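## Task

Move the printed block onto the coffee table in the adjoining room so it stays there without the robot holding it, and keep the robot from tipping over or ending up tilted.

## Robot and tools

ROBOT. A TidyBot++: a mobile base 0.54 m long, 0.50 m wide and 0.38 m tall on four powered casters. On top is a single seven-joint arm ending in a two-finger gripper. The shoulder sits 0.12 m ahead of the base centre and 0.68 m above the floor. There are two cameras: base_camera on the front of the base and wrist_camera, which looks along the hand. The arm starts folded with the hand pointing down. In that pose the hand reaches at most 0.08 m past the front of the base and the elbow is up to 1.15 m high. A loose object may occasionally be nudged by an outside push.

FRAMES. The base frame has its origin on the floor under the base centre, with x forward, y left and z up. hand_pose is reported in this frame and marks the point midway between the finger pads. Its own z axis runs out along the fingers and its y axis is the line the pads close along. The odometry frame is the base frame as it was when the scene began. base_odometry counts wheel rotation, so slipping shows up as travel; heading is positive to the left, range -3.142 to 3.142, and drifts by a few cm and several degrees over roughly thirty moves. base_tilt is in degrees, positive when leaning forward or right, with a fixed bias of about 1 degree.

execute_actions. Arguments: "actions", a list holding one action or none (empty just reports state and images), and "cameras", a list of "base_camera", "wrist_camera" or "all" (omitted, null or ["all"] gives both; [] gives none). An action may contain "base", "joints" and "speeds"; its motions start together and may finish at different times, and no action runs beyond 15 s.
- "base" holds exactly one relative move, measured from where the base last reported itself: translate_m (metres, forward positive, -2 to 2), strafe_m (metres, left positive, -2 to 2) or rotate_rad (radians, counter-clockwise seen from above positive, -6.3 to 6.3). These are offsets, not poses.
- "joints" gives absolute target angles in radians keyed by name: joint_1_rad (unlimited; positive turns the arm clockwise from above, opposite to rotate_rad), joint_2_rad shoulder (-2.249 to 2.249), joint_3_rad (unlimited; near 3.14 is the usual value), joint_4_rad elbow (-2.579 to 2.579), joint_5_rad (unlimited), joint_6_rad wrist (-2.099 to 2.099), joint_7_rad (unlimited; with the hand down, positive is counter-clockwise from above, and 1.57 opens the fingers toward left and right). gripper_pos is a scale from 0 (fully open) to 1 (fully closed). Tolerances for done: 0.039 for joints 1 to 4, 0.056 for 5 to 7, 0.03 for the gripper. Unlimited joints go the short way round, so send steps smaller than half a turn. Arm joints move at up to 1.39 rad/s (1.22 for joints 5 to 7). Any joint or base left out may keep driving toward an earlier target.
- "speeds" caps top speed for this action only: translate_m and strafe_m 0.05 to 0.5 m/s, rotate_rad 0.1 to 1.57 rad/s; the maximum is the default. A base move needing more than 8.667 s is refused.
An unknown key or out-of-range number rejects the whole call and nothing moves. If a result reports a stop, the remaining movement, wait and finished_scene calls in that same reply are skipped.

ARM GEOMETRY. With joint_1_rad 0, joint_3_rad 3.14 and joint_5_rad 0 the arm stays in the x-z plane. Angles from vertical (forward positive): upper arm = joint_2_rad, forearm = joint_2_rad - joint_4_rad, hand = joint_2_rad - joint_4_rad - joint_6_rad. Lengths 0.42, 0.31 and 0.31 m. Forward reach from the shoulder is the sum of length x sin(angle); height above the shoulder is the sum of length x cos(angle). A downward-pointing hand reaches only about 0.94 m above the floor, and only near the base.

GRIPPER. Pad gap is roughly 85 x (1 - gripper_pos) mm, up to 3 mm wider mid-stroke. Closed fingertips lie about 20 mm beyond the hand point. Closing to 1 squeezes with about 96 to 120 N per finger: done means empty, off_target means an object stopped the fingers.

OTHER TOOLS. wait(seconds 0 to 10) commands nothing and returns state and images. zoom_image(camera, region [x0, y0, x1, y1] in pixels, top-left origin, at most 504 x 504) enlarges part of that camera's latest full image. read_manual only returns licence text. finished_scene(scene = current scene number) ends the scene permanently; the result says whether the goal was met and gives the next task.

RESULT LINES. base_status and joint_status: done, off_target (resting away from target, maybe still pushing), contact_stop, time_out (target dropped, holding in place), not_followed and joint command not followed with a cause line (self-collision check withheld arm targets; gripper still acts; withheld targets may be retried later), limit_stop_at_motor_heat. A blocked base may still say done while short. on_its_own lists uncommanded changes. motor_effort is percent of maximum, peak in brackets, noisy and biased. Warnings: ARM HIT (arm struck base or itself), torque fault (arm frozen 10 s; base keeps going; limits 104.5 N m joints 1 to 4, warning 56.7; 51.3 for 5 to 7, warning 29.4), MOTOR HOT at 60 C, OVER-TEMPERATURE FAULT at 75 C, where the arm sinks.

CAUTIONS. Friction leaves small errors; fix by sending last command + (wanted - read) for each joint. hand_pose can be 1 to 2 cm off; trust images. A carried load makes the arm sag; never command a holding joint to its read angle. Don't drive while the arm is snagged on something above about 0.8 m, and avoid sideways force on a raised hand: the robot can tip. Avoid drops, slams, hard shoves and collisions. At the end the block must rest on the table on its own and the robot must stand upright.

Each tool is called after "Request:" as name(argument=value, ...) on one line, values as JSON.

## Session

Request:
execute_actions(actions=[])

Scene clock: 0.00 s.
base_odometry: x=+0.000 y=+0.000 heading=+0.000 (m, m, rad; odometry frame)
base_tilt: forward=+0.0 right=+0.6 (deg)
base_status: not commanded
joint_positions: joint_1_rad=-0.029 joint_2_rad=-0.300 joint_3_rad=+3.172 joint_4_rad=-2.511 joint_5_rad=-0.005 joint_6_rad=-0.842 joint_7_rad=+1.573 gripper_pos=+0.000
joint_status: not commanded
motor_effort: joint_1_rad=+0 joint_2_rad=-2 joint_3_rad=+0 joint_4_rad=+13 joint_5_rad=-2 joint_6_rad=+1 joint_7_rad=+0 (%)
hand_pose: x=+0.2746 y=+0.0033 z=+0.5861 quat_wxyz=(-0.006, +0.999, -0.001, +0.044) (m; base frame)
pictures: base_camera, wrist_camera
Images, in order (width x height): base_camera 644x364, wrist_camera 644x476.

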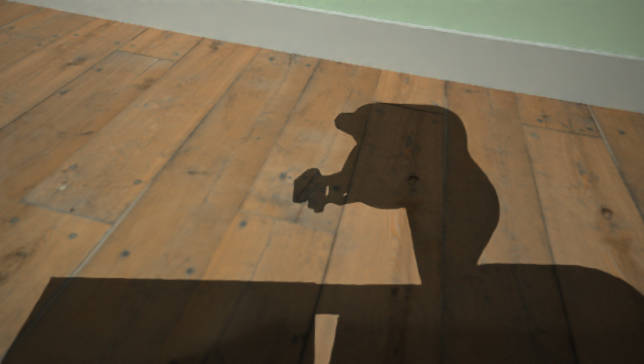

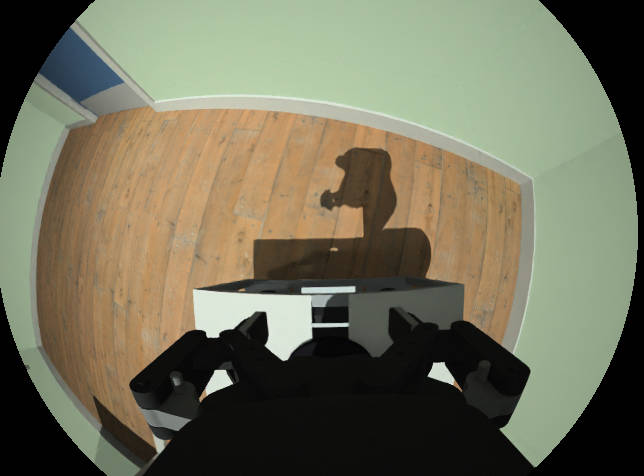

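Request:
execute_actions(actions=[{"base": {"rotate_rad": 2.89}, "joints": {"joint_1_rad": 0.02, "joint_2_rad": -0.51, "joint_3_rad": 3.13, "joint_4_rad": -1.5, "joint_5_rad": 0.0, "joint_6_rad": -0.9, "joint_7_rad": 1.57}}])

Scene clock: 24.10 s.
base_odometry: x=+0.000 y=+0.000 heading=+2.889 (m, m, rad; odometry frame)
base_tilt: forward=-0.1 right=+0.5 (deg)
base_status: done
joint_positions: joint_1_rad=+0.000 joint_2_rad=-0.486 joint_3_rad=+3.138 joint_4_rad=-1.515 joint_5_rad=-0.005 joint_6_rad=-0.866 joint_7_rad=+1.573 gripper_pos=+0.000
joint_status: all done
motor_effort: joint_1_rad=+0(1) joint_2_rad=-1(9) joint_3_rad=+0(1) joint_4_rad=+18(19) joint_5_rad=-2(3) joint_6_rad=+8(7) joint_7_rad=+0(1) (%)
hand_pose: x=+0.4870 y=+0.0045 z=+1.1169 quat_wxyz=(-0.002, +0.812, +0.002, +0.584) (m; base frame)
pictures: base_camera, wrist_camera
Images, in order (width x height): base_camera 644x364, wrist_camera 644x476.

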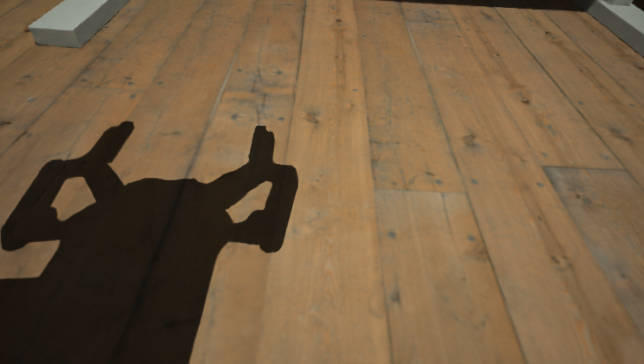

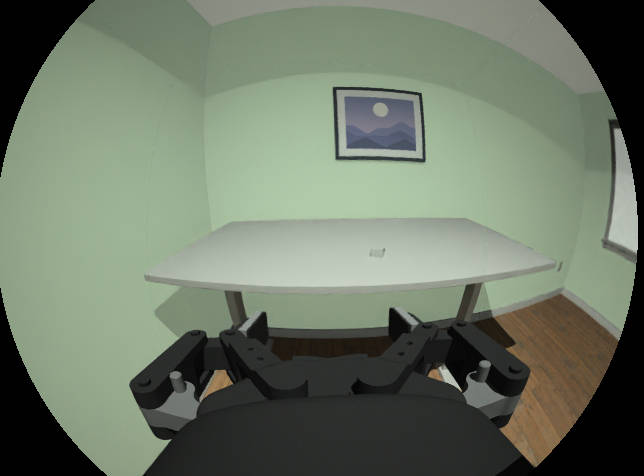

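Request:
zoom_image(camera="wrist_camera", region=[330, 215, 430, 295])

Request:
zoom_image(camera="wrist_camera", region=[230, 290, 430, 370])

Region (330, 215, 430, 295) of wrist_camera's 644x476 image, scaled by 5.040; it fills the top 403 rows of this view, and the rest is white.

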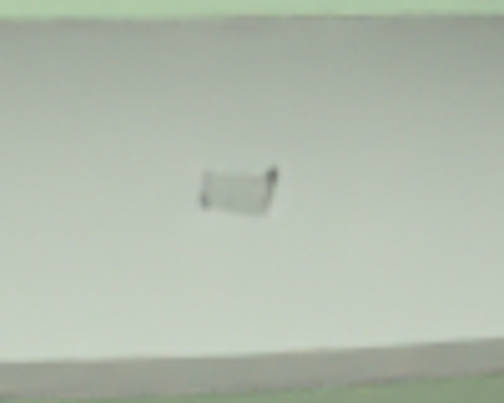

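Region (230, 290, 430, 370) of wrist_camera's 644x476 image, scaled by 2.520; it fills the top 202 rows of this view, and the rest is white.

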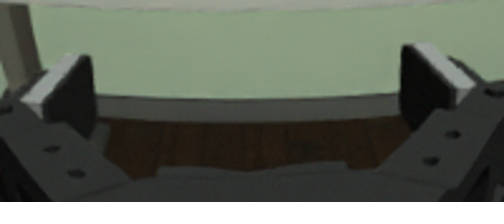

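Request:
execute_actions(actions=[{"base": {"translate_m": 0.45}, "joints": {"joint_1_rad": 0.37, "joint_2_rad": -0.29, "joint_4_rad": -1.19, "joint_6_rad": -1.43}}])

Scene clock: 86.43 s.
base_odometry: x=-0.436 y=+0.111 heading=+2.890 (m, m, rad; odometry frame)
base_tilt: forward=+0.0 right=+0.5 (deg)
base_status: done
joint_positions: joint_1_rad=+0.352 joint_2_rad=-0.290 joint_3_rad=+3.138 joint_4_rad=-1.207 joint_5_rad=-0.005 joint_6_rad=-1.397 joint_7_rad=+1.573 gripper_pos=+0.000
joint_status: all done
motor_effort: joint_1_rad=+0(1) joint_2_rad=-6(11) joint_3_rad=+0(2) joint_4_rad=+16(19) joint_5_rad=-2(1) joint_6_rad=+6(9) joint_7_rad=+0(0) (%)
hand_pose: x=+0.4568 y=-0.1193 z=+1.0654 quat_wxyz=(+0.068, +0.902, -0.157, +0.396) (m; base frame)
pictures: base_camera, wrist_camera
Images, in order (width x height): base_camera 644x364, wrist_camera 644x476.

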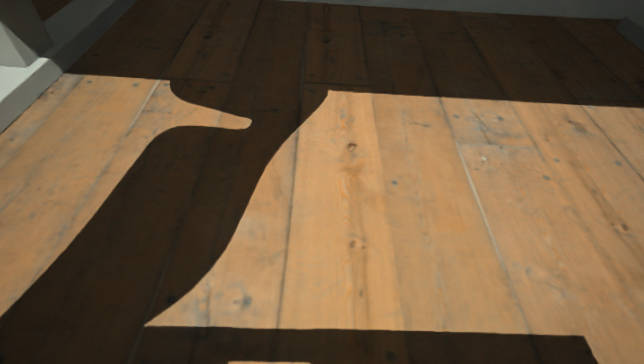

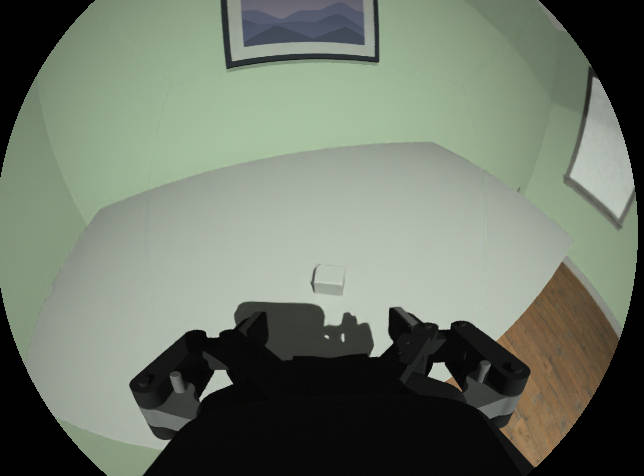

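Request:
zoom_image(camera="wrist_camera", region=[290, 250, 370, 310])

Region (290, 250, 370, 310) of wrist_camera's 644x476 image, scaled by 6.300; it fills the top 378 rows of this view, and the rest is white.

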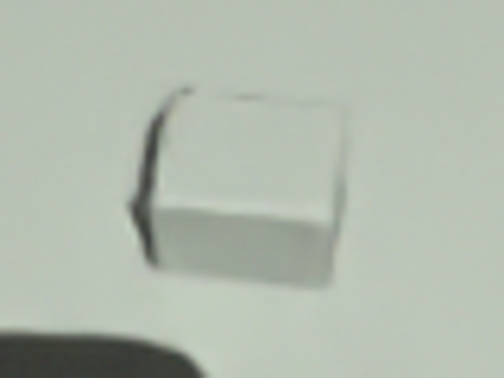

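Request:
execute_actions(actions=[{"base": {"strafe_m": 0.083}, "joints": {"joint_1_rad": 0.53, "joint_2_rad": 0.07, "joint_4_rad": -0.955, "joint_6_rad": -1.505}}], cameras=["wrist_camera"])

Scene clock: 172.73 s.
base_odometry: x=-0.457 y=+0.031 heading=+2.890 (m, m, rad; odometry frame)
base_tilt: forward=+0.0 right=+0.6 (deg)
base_status: done
joint_positions: joint_1_rad=+0.513 joint_2_rad=+0.070 joint_3_rad=+3.131 joint_4_rad=-0.973 joint_5_rad=-0.005 joint_6_rad=-1.471 joint_7_rad=+1.573 gripper_pos=+0.000
joint_status: all done
motor_effort: joint_1_rad=+0(1) joint_2_rad=-20(23) joint_3_rad=+0(2) joint_4_rad=+16(17) joint_5_rad=-2(2) joint_6_rad=+5(7) joint_7_rad=+0(0) (%)
hand_pose: x=+0.5442 y=-0.2306 z=+1.0075 quat_wxyz=(+0.074, +0.922, -0.235, +0.299) (m; base frame)
pictures: wrist_camera
Images, in order (width x height): wrist_camera 644x476.

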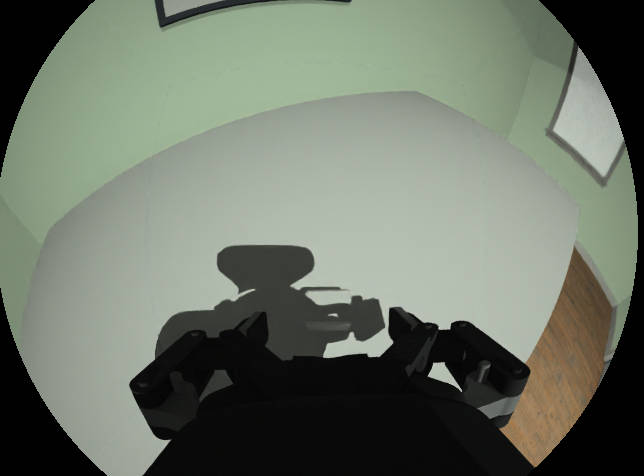

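Request:
zoom_image(camera="wrist_camera", region=[255, 265, 405, 365])

Region (255, 265, 405, 365) of wrist_camera's 644x476 image, scaled by 3.360.

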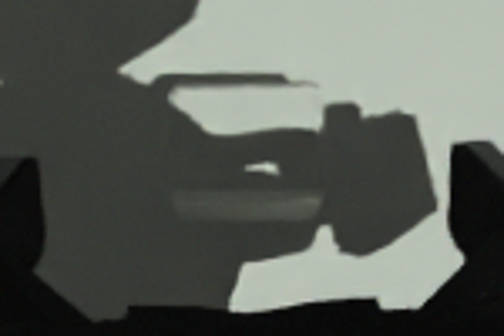

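Request:
execute_actions(actions=[{"joints": {"joint_2_rad": 0.155, "joint_6_rad": -1.525}}], cameras=["wrist_camera"])

Scene clock: 245.27 s.
base_odometry: x=-0.457 y=+0.031 heading=+2.890 (m, m, rad; odometry frame)
base_tilt: forward=-0.2 right=+0.5 (deg)
base_status: not commanded
joint_positions: joint_1_rad=+0.513 joint_2_rad=+0.147 joint_3_rad=+3.131 joint_4_rad=-0.969 joint_5_rad=-0.005 joint_6_rad=-1.491 joint_7_rad=+1.573 gripper_pos=+0.000
joint_status: all done
motor_effort: joint_1_rad=+0(0) joint_2_rad=-24(25) joint_3_rad=+0(0) joint_4_rad=+17(18) joint_5_rad=-2(2) joint_6_rad=+4(5) joint_7_rad=+0(0) (%)
hand_pose: x=+0.5604 y=-0.2397 z=+0.9684 quat_wxyz=(+0.063, +0.934, -0.239, +0.257) (m; base frame)
pictures: wrist_camera
Images, in order (width x height): wrist_camera 644x476.

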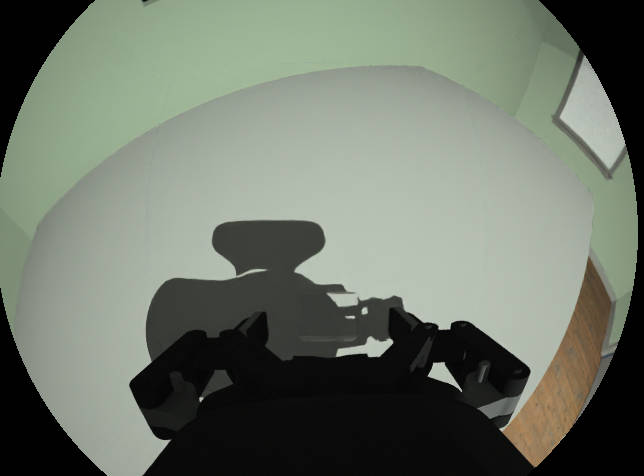

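Request:
zoom_image(camera="wrist_camera", region=[255, 270, 415, 370])

Region (255, 270, 415, 370) of wrist_camera's 644x476 image, scaled by 3.150; it fills the top 315 rows of this view, and the rest is white.

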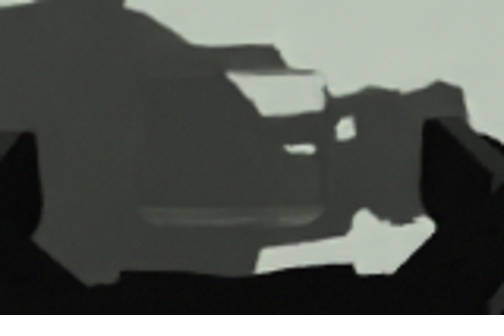

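Request:
execute_actions(actions=[{"joints": {"gripper_pos": 1.0}}], cameras=["wrist_camera"])

Scene clock: 271.90 s.
base_odometry: x=-0.457 y=+0.031 heading=+2.890 (m, m, rad; odometry frame)
base_tilt: forward=-0.1 right=+0.6 (deg)
base_status: not commanded
joint_positions: joint_1_rad=+0.513 joint_2_rad=+0.147 joint_3_rad=+3.131 joint_4_rad=-0.967 joint_5_rad=-0.005 joint_6_rad=-1.492 joint_7_rad=+1.573 gripper_pos=+0.593
joint_status: gripper_pos off_target (ended at +0.593, target +1.000)
motor_effort: joint_1_rad=+0(0) joint_2_rad=-23(25) joint_3_rad=+0(1) joint_4_rad=+17(17) joint_5_rad=-2(2) joint_6_rad=+5(5) joint_7_rad=+0(0) (%)
hand_pose: x=+0.5606 y=-0.2398 z=+0.9694 quat_wxyz=(+0.063, +0.934, -0.239, +0.257) (m; base frame)
pictures: wrist_camera
Images, in order (width x height): wrist_camera 644x476.

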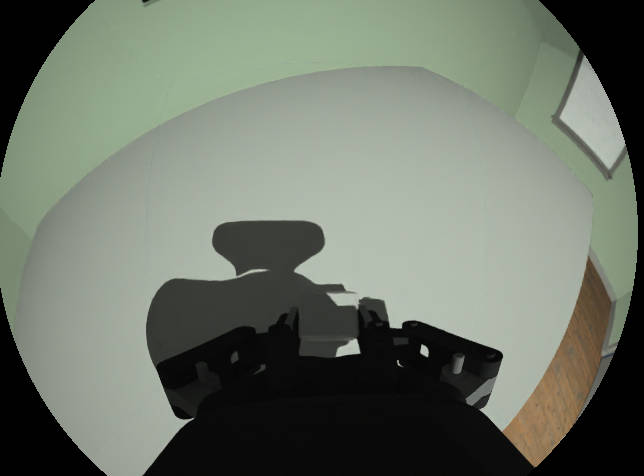

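Request:
execute_actions(actions=[{"base": {"strafe_m": -1.95}, "joints": {"joint_1_rad": 3.16, "joint_2_rad": -0.3, "gripper_pos": 1.0}}])

Scene clock: 312.53 s.
base_odometry: x=+0.027 y=+1.920 heading=+2.890 (m, m, rad; odometry frame)
base_tilt: forward=+0.0 right=+0.6 (deg)
base_status: done
joint_positions: joint_1_rad=+3.143 joint_2_rad=-0.278 joint_3_rad=+3.129 joint_4_rad=-0.966 joint_5_rad=-0.005 joint_6_rad=-1.495 joint_7_rad=+1.573 gripper_pos=+0.593
joint_status: gripper_pos off_target (ended at +0.593, target +1.000); the others done
motor_effort: joint_1_rad=+0(5) joint_2_rad=-4(28) joint_3_rad=+0(3) joint_4_rad=+14(18) joint_5_rad=-2(0) joint_6_rad=+7(7) joint_7_rad=+0(0) (%)
hand_pose: x=-0.2198 y=-0.0081 z=+1.1501 quat_wxyz=(+0.461, +0.007, -0.887, +0.003) (m; base frame)
pictures: base_camera, wrist_camera
Images, in order (width x height): base_camera 644x364, wrist_camera 644x476.

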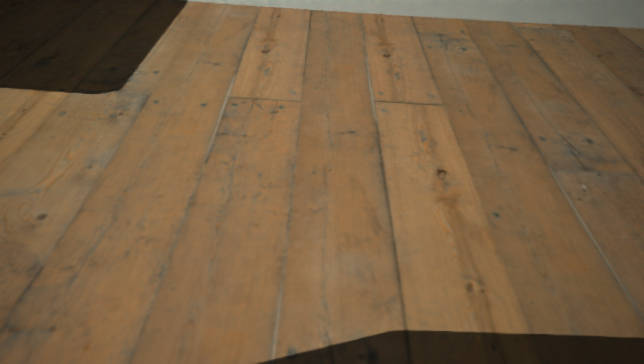

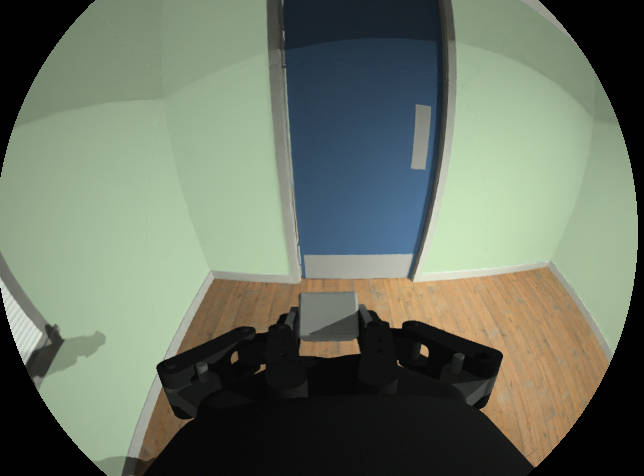

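Request:
execute_actions(actions=[{"base": {"strafe_m": 0.31}, "joints": {"joint_2_rad": -0.37, "joint_4_rad": -2.5, "joint_6_rad": -0.25, "gripper_pos": 1.0}}], cameras=["wrist_camera"])

Scene clock: 345.23 s.
base_odometry: x=-0.051 y=+1.620 heading=+2.890 (m, m, rad; odometry frame)
base_tilt: forward=-0.1 right=+0.6 (deg)
base_status: done
joint_positions: joint_1_rad=+3.146 joint_2_rad=-0.345 joint_3_rad=+3.133 joint_4_rad=-2.486 joint_5_rad=-0.005 joint_6_rad=-0.285 joint_7_rad=+1.573 gripper_pos=+0.593
joint_status: gripper_pos off_target (ended at +0.593, target +1.000); the others done
motor_effort: joint_1_rad=+0(2) joint_2_rad=-5(11) joint_3_rad=+0(3) joint_4_rad=+17(21) joint_5_rad=-2(3) joint_6_rad=+6(7) joint_7_rad=+0(0) (%)
hand_pose: x=-0.2074 y=-0.0029 z=+0.6731 quat_wxyz=(+0.350, +0.001, -0.937, +0.000) (m; base frame)
pictures: wrist_camera
Images, in order (width x height): wrist_camera 644x476.

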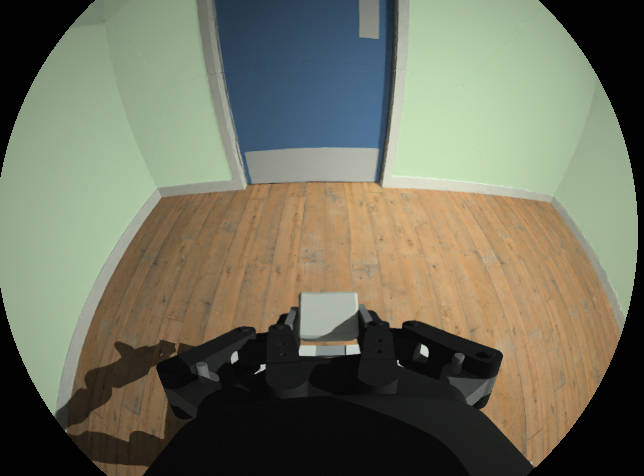

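Request:
execute_actions(actions=[{"base": {"translate_m": -1.0}}], cameras=["wrist_camera"])

Scene clock: 366.43 s.
base_odometry: x=+0.918 y=+1.370 heading=+2.890 (m, m, rad; odometry frame)
base_tilt: forward=-0.1 right=+0.5 (deg)
base_status: done
joint_positions: joint_1_rad=+3.146 joint_2_rad=-0.354 joint_3_rad=+3.133 joint_4_rad=-2.487 joint_5_rad=-0.005 joint_6_rad=-0.281 joint_7_rad=+1.573 gripper_pos=+0.593
joint_status: not commanded
motor_effort: joint_1_rad=+0(0) joint_2_rad=-5(6) joint_3_rad=+0(0) joint_4_rad=+17(18) joint_5_rad=-2(2) joint_6_rad=+6(7) joint_7_rad=+0(0) (%)
hand_pose: x=-0.2078 y=-0.0029 z=+0.6761 quat_wxyz=(+0.355, +0.001, -0.935, +0.000) (m; base frame)
pictures: wrist_camera
Images, in order (width x height): wrist_camera 644x476.

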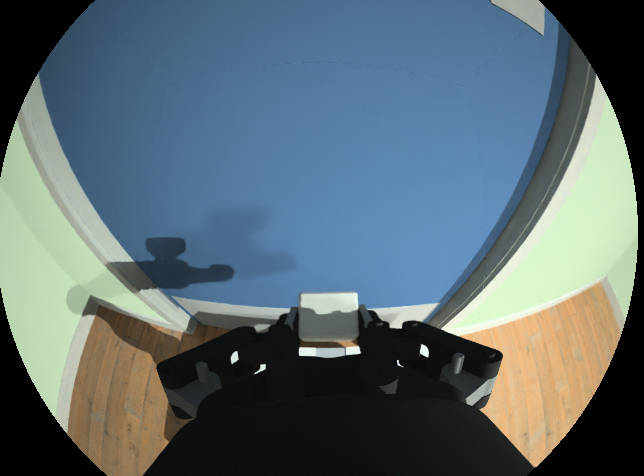

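Request:
execute_actions(actions=[{"base": {"translate_m": -0.4}, "speeds": {"translate_m": 0.14}}])

Scene clock: 379.07 s.
base_odometry: x=+1.305 y=+1.270 heading=+2.890 (m, m, rad; odometry frame)
base_tilt: forward=-0.1 right=+0.6 (deg)
base_status: done
joint_positions: joint_1_rad=+3.146 joint_2_rad=-0.356 joint_3_rad=+3.133 joint_4_rad=-2.488 joint_5_rad=-0.005 joint_6_rad=-0.281 joint_7_rad=+1.573 gripper_pos=+0.593
joint_status: not commanded
motor_effort: joint_1_rad=+0(1) joint_2_rad=-5(8) joint_3_rad=+0(1) joint_4_rad=+17(18) joint_5_rad=-2(2) joint_6_rad=+6(7) joint_7_rad=+0(0) (%)
hand_pose: x=-0.2076 y=-0.0028 z=+0.6767 quat_wxyz=(+0.357, +0.001, -0.934, +0.000) (m; base frame)
pictures: base_camera, wrist_camera
Images, in order (width x height): base_camera 644x364, wrist_camera 644x476.

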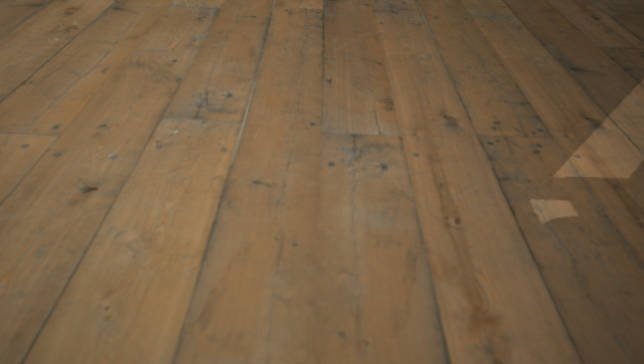

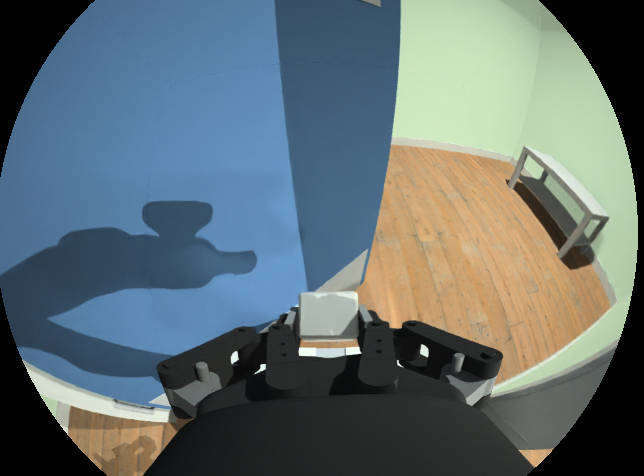

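Request:
execute_actions(actions=[{"base": {"translate_m": -0.95}, "joints": {"joint_1_rad": 3.85}, "speeds": {"translate_m": 0.3}}])

Scene clock: 417.23 s.
base_odometry: x=+2.225 y=+1.033 heading=+2.890 (m, m, rad; odometry frame)
base_tilt: forward=-0.1 right=+0.6 (deg)
base_status: done
joint_positions: joint_1_rad=+3.833 joint_2_rad=-0.359 joint_3_rad=+3.133 joint_4_rad=-2.489 joint_5_rad=-0.005 joint_6_rad=-0.280 joint_7_rad=+1.573 gripper_pos=+0.593
joint_status: all done
motor_effort: joint_1_rad=+0(1) joint_2_rad=-4(6) joint_3_rad=+0(1) joint_4_rad=+17(18) joint_5_rad=-2(2) joint_6_rad=+6(7) joint_7_rad=+0(0) (%)
hand_pose: x=-0.1351 y=+0.2047 z=+0.6770 quat_wxyz=(+0.337, -0.314, -0.880, -0.120) (m; base frame)
pictures: base_camera, wrist_camera
Images, in order (width x height): base_camera 644x364, wrist_camera 644x476.

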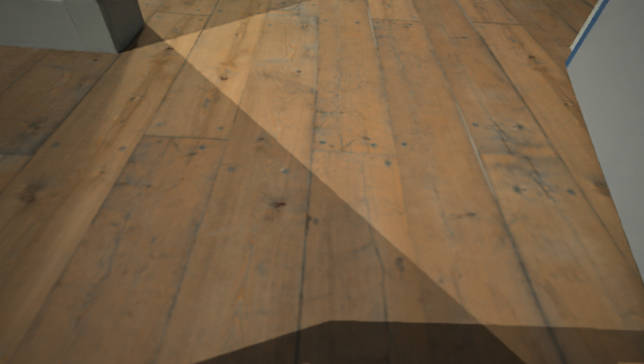

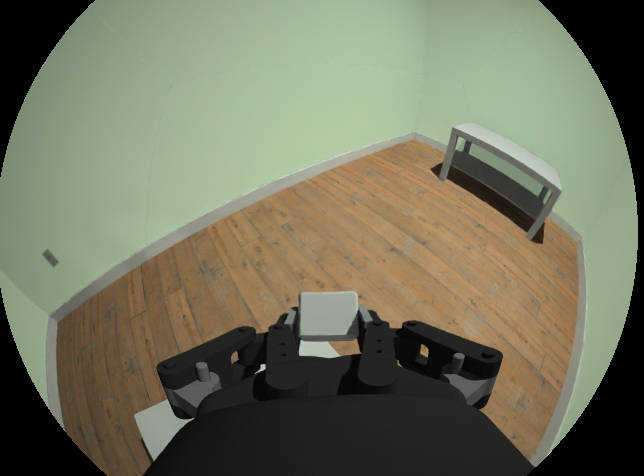

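Request:
execute_actions(actions=[{"base": {"strafe_m": 1.38}, "joints": {"joint_1_rad": 4.545, "joint_2_rad": 0.59, "joint_4_rad": -1.76, "joint_6_rad": -0.21, "gripper_pos": 1.0}}])

Scene clock: 469.13 s.
base_odometry: x=+1.883 y=-0.304 heading=+2.890 (m, m, rad; odometry frame)
base_tilt: forward=-0.1 right=+0.6 (deg)
base_status: done
joint_positions: joint_1_rad=+4.533 joint_2_rad=+0.578 joint_3_rad=+3.133 joint_4_rad=-1.773 joint_5_rad=-0.005 joint_6_rad=-0.240 joint_7_rad=+1.573 gripper_pos=+0.593
joint_status: gripper_pos off_target (ended at +0.593, target +1.000); the others done
motor_effort: joint_1_rad=+0(2) joint_2_rad=-35(38) joint_3_rad=-1(2) joint_4_rad=+14(18) joint_5_rad=-2(2) joint_6_rad=+5(6) joint_7_rad=+0(0) (%)
hand_pose: x=+0.0021 y=+0.6049 z=+0.5481 quat_wxyz=(+0.212, -0.615, -0.740, -0.171) (m; base frame)
pictures: base_camera, wrist_camera
Images, in order (width x height): base_camera 644x364, wrist_camera 644x476.

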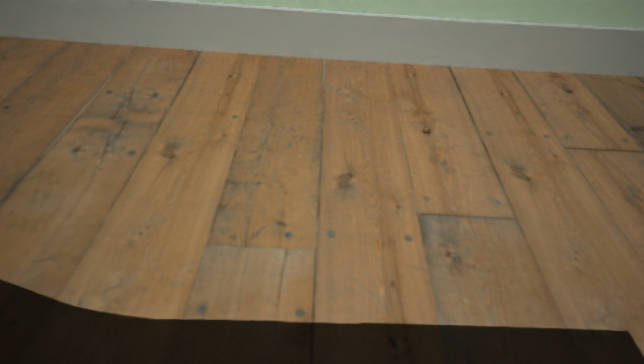

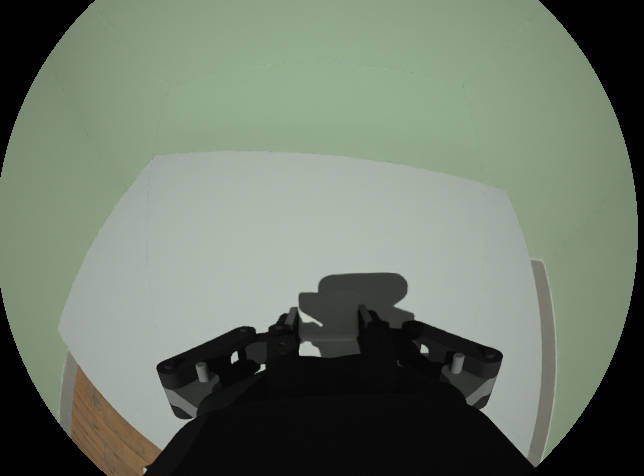

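Request:
execute_actions(actions=[{"joints": {"joint_2_rad": 0.73, "joint_6_rad": -0.075, "gripper_pos": 1.0}}], cameras=["wrist_camera"])

Scene clock: 487.63 s.
base_odometry: x=+1.883 y=-0.304 heading=+2.890 (m, m, rad; odometry frame)
base_tilt: forward=+0.0 right=+0.5 (deg)
base_status: not commanded
joint_positions: joint_1_rad=+4.533 joint_2_rad=+0.726 joint_3_rad=+3.133 joint_4_rad=-1.773 joint_5_rad=-0.005 joint_6_rad=-0.109 joint_7_rad=+1.573 gripper_pos=+0.593
joint_status: gripper_pos off_target (ended at +0.593, target +1.000); the others done
motor_effort: joint_1_rad=+0(0) joint_2_rad=-38(42) joint_3_rad=-1(1) joint_4_rad=+12(14) joint_5_rad=-2(2) joint_6_rad=+4(5) joint_7_rad=+0(0) (%)
hand_pose: x=+0.0004 y=+0.6147 z=+0.4769 quat_wxyz=(+0.205, -0.617, -0.741, -0.166) (m; base frame)
pictures: wrist_camera
Images, in order (width x height): wrist_camera 644x476.

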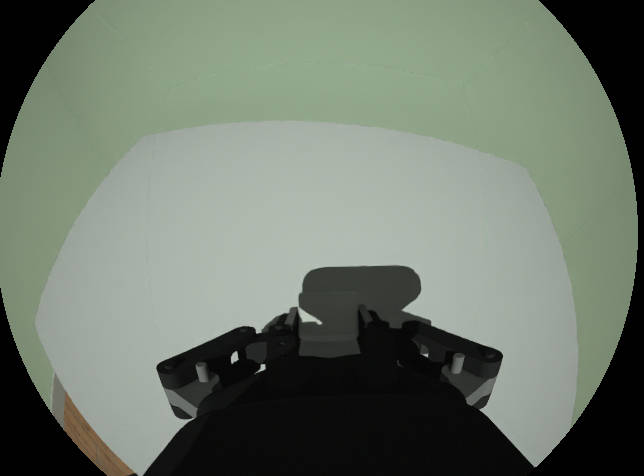

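Request:
execute_actions(actions=[{"joints": {"joint_2_rad": 0.772, "joint_6_rad": -0.055, "gripper_pos": 1.0}}], cameras=["wrist_camera"])

Scene clock: 499.53 s.
base_odometry: x=+1.883 y=-0.304 heading=+2.890 (m, m, rad; odometry frame)
base_tilt: forward=-0.1 right=+0.5 (deg)
base_status: not commanded
joint_positions: joint_1_rad=+4.533 joint_2_rad=+0.744 joint_3_rad=+3.133 joint_4_rad=-1.772 joint_5_rad=-0.005 joint_6_rad=-0.084 joint_7_rad=+1.573 gripper_pos=+0.593
joint_status: gripper_pos off_target (ended at +0.593, target +1.000); the others done
motor_effort: joint_1_rad=+0(0) joint_2_rad=-36(40) joint_3_rad=-1(1) joint_4_rad=+11(12) joint_5_rad=-2(2) joint_6_rad=+4(5) joint_7_rad=+0(0) (%)
hand_pose: x=-0.0002 y=+0.6181 z=+0.4699 quat_wxyz=(+0.208, -0.617, -0.740, -0.168) (m; base frame)
pictures: wrist_camera
Images, in order (width x height): wrist_camera 644x476.

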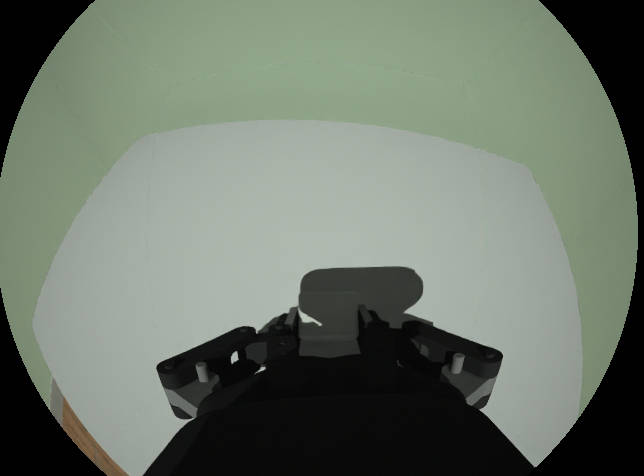

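Request:
execute_actions(actions=[{"joints": {"joint_2_rad": 0.75, "gripper_pos": 0.0}}], cameras=["wrist_camera"])

Request:
execute_actions(actions=[{"joints": {"joint_2_rad": 0.5, "joint_6_rad": -0.45}}], cameras=["wrist_camera"])

Scene clock: 511.23 s.
base_odometry: x=+1.883 y=-0.304 heading=+2.890 (m, m, rad; odometry frame)
base_tilt: forward=-0.1 right=+0.4 (deg)
base_status: not commanded
joint_positions: joint_1_rad=+4.533 joint_2_rad=+0.744 joint_3_rad=+3.133 joint_4_rad=-1.772 joint_5_rad=-0.005 joint_6_rad=-0.084 joint_7_rad=+1.573 gripper_pos=+0.000
joint_status: all done
motor_effort: joint_1_rad=+0(0) joint_2_rad=-38(38) joint_3_rad=-1(1) joint_4_rad=+12(12) joint_5_rad=-2(2) joint_6_rad=+4(5) joint_7_rad=+0(0) (%)
hand_pose: x=-0.0002 y=+0.6182 z=+0.4700 quat_wxyz=(+0.208, -0.617, -0.740, -0.168) (m; base frame)
pictures: wrist_camera
Images, in order (width x height): wrist_camera 644x476.

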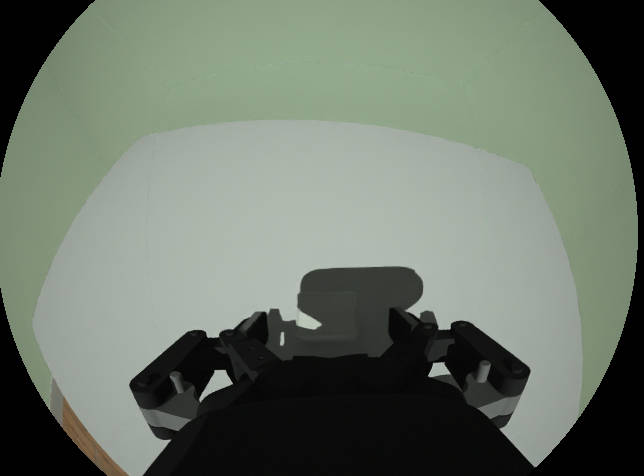

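Scene clock: 512.53 s.
base_odometry: x=+1.883 y=-0.304 heading=+2.890 (m, m, rad; odometry frame)
base_tilt: forward=-0.1 right=+0.6 (deg)
base_status: not commanded
joint_positions: joint_1_rad=+4.533 joint_2_rad=+0.505 joint_3_rad=+3.133 joint_4_rad=-1.772 joint_5_rad=-0.005 joint_6_rad=-0.419 joint_7_rad=+1.573 gripper_pos=+0.000
joint_status: all done
motor_effort: joint_1_rad=-1(0) joint_2_rad=-33(41) joint_3_rad=-1(1) joint_4_rad=+15(15) joint_5_rad=-2(2) joint_6_rad=+4(5) joint_7_rad=+0(0) (%)
hand_pose: x=+0.0092 y=+0.5661 z=+0.5649 quat_wxyz=(+0.172, -0.623, -0.750, -0.138) (m; base frame)
pictures: wrist_camera
Images, in order (width x height): wrist_camera 644x476.

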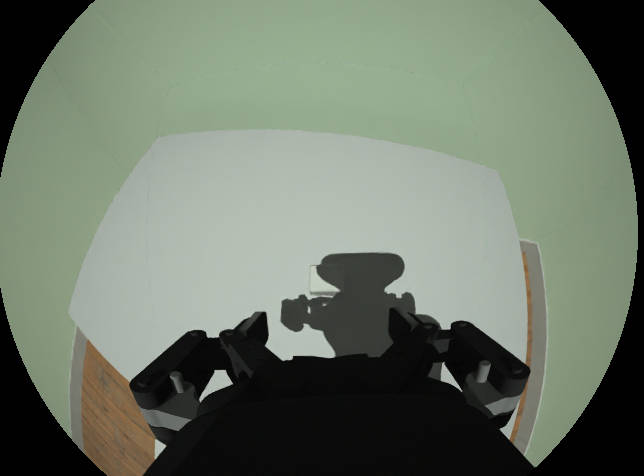

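The printed block is sitting on the coffee table near its middle, and the hand has lifted clear. Finishing scene 2.

Request:
finished_scene(scene=2)

The scene is finished: the task was done.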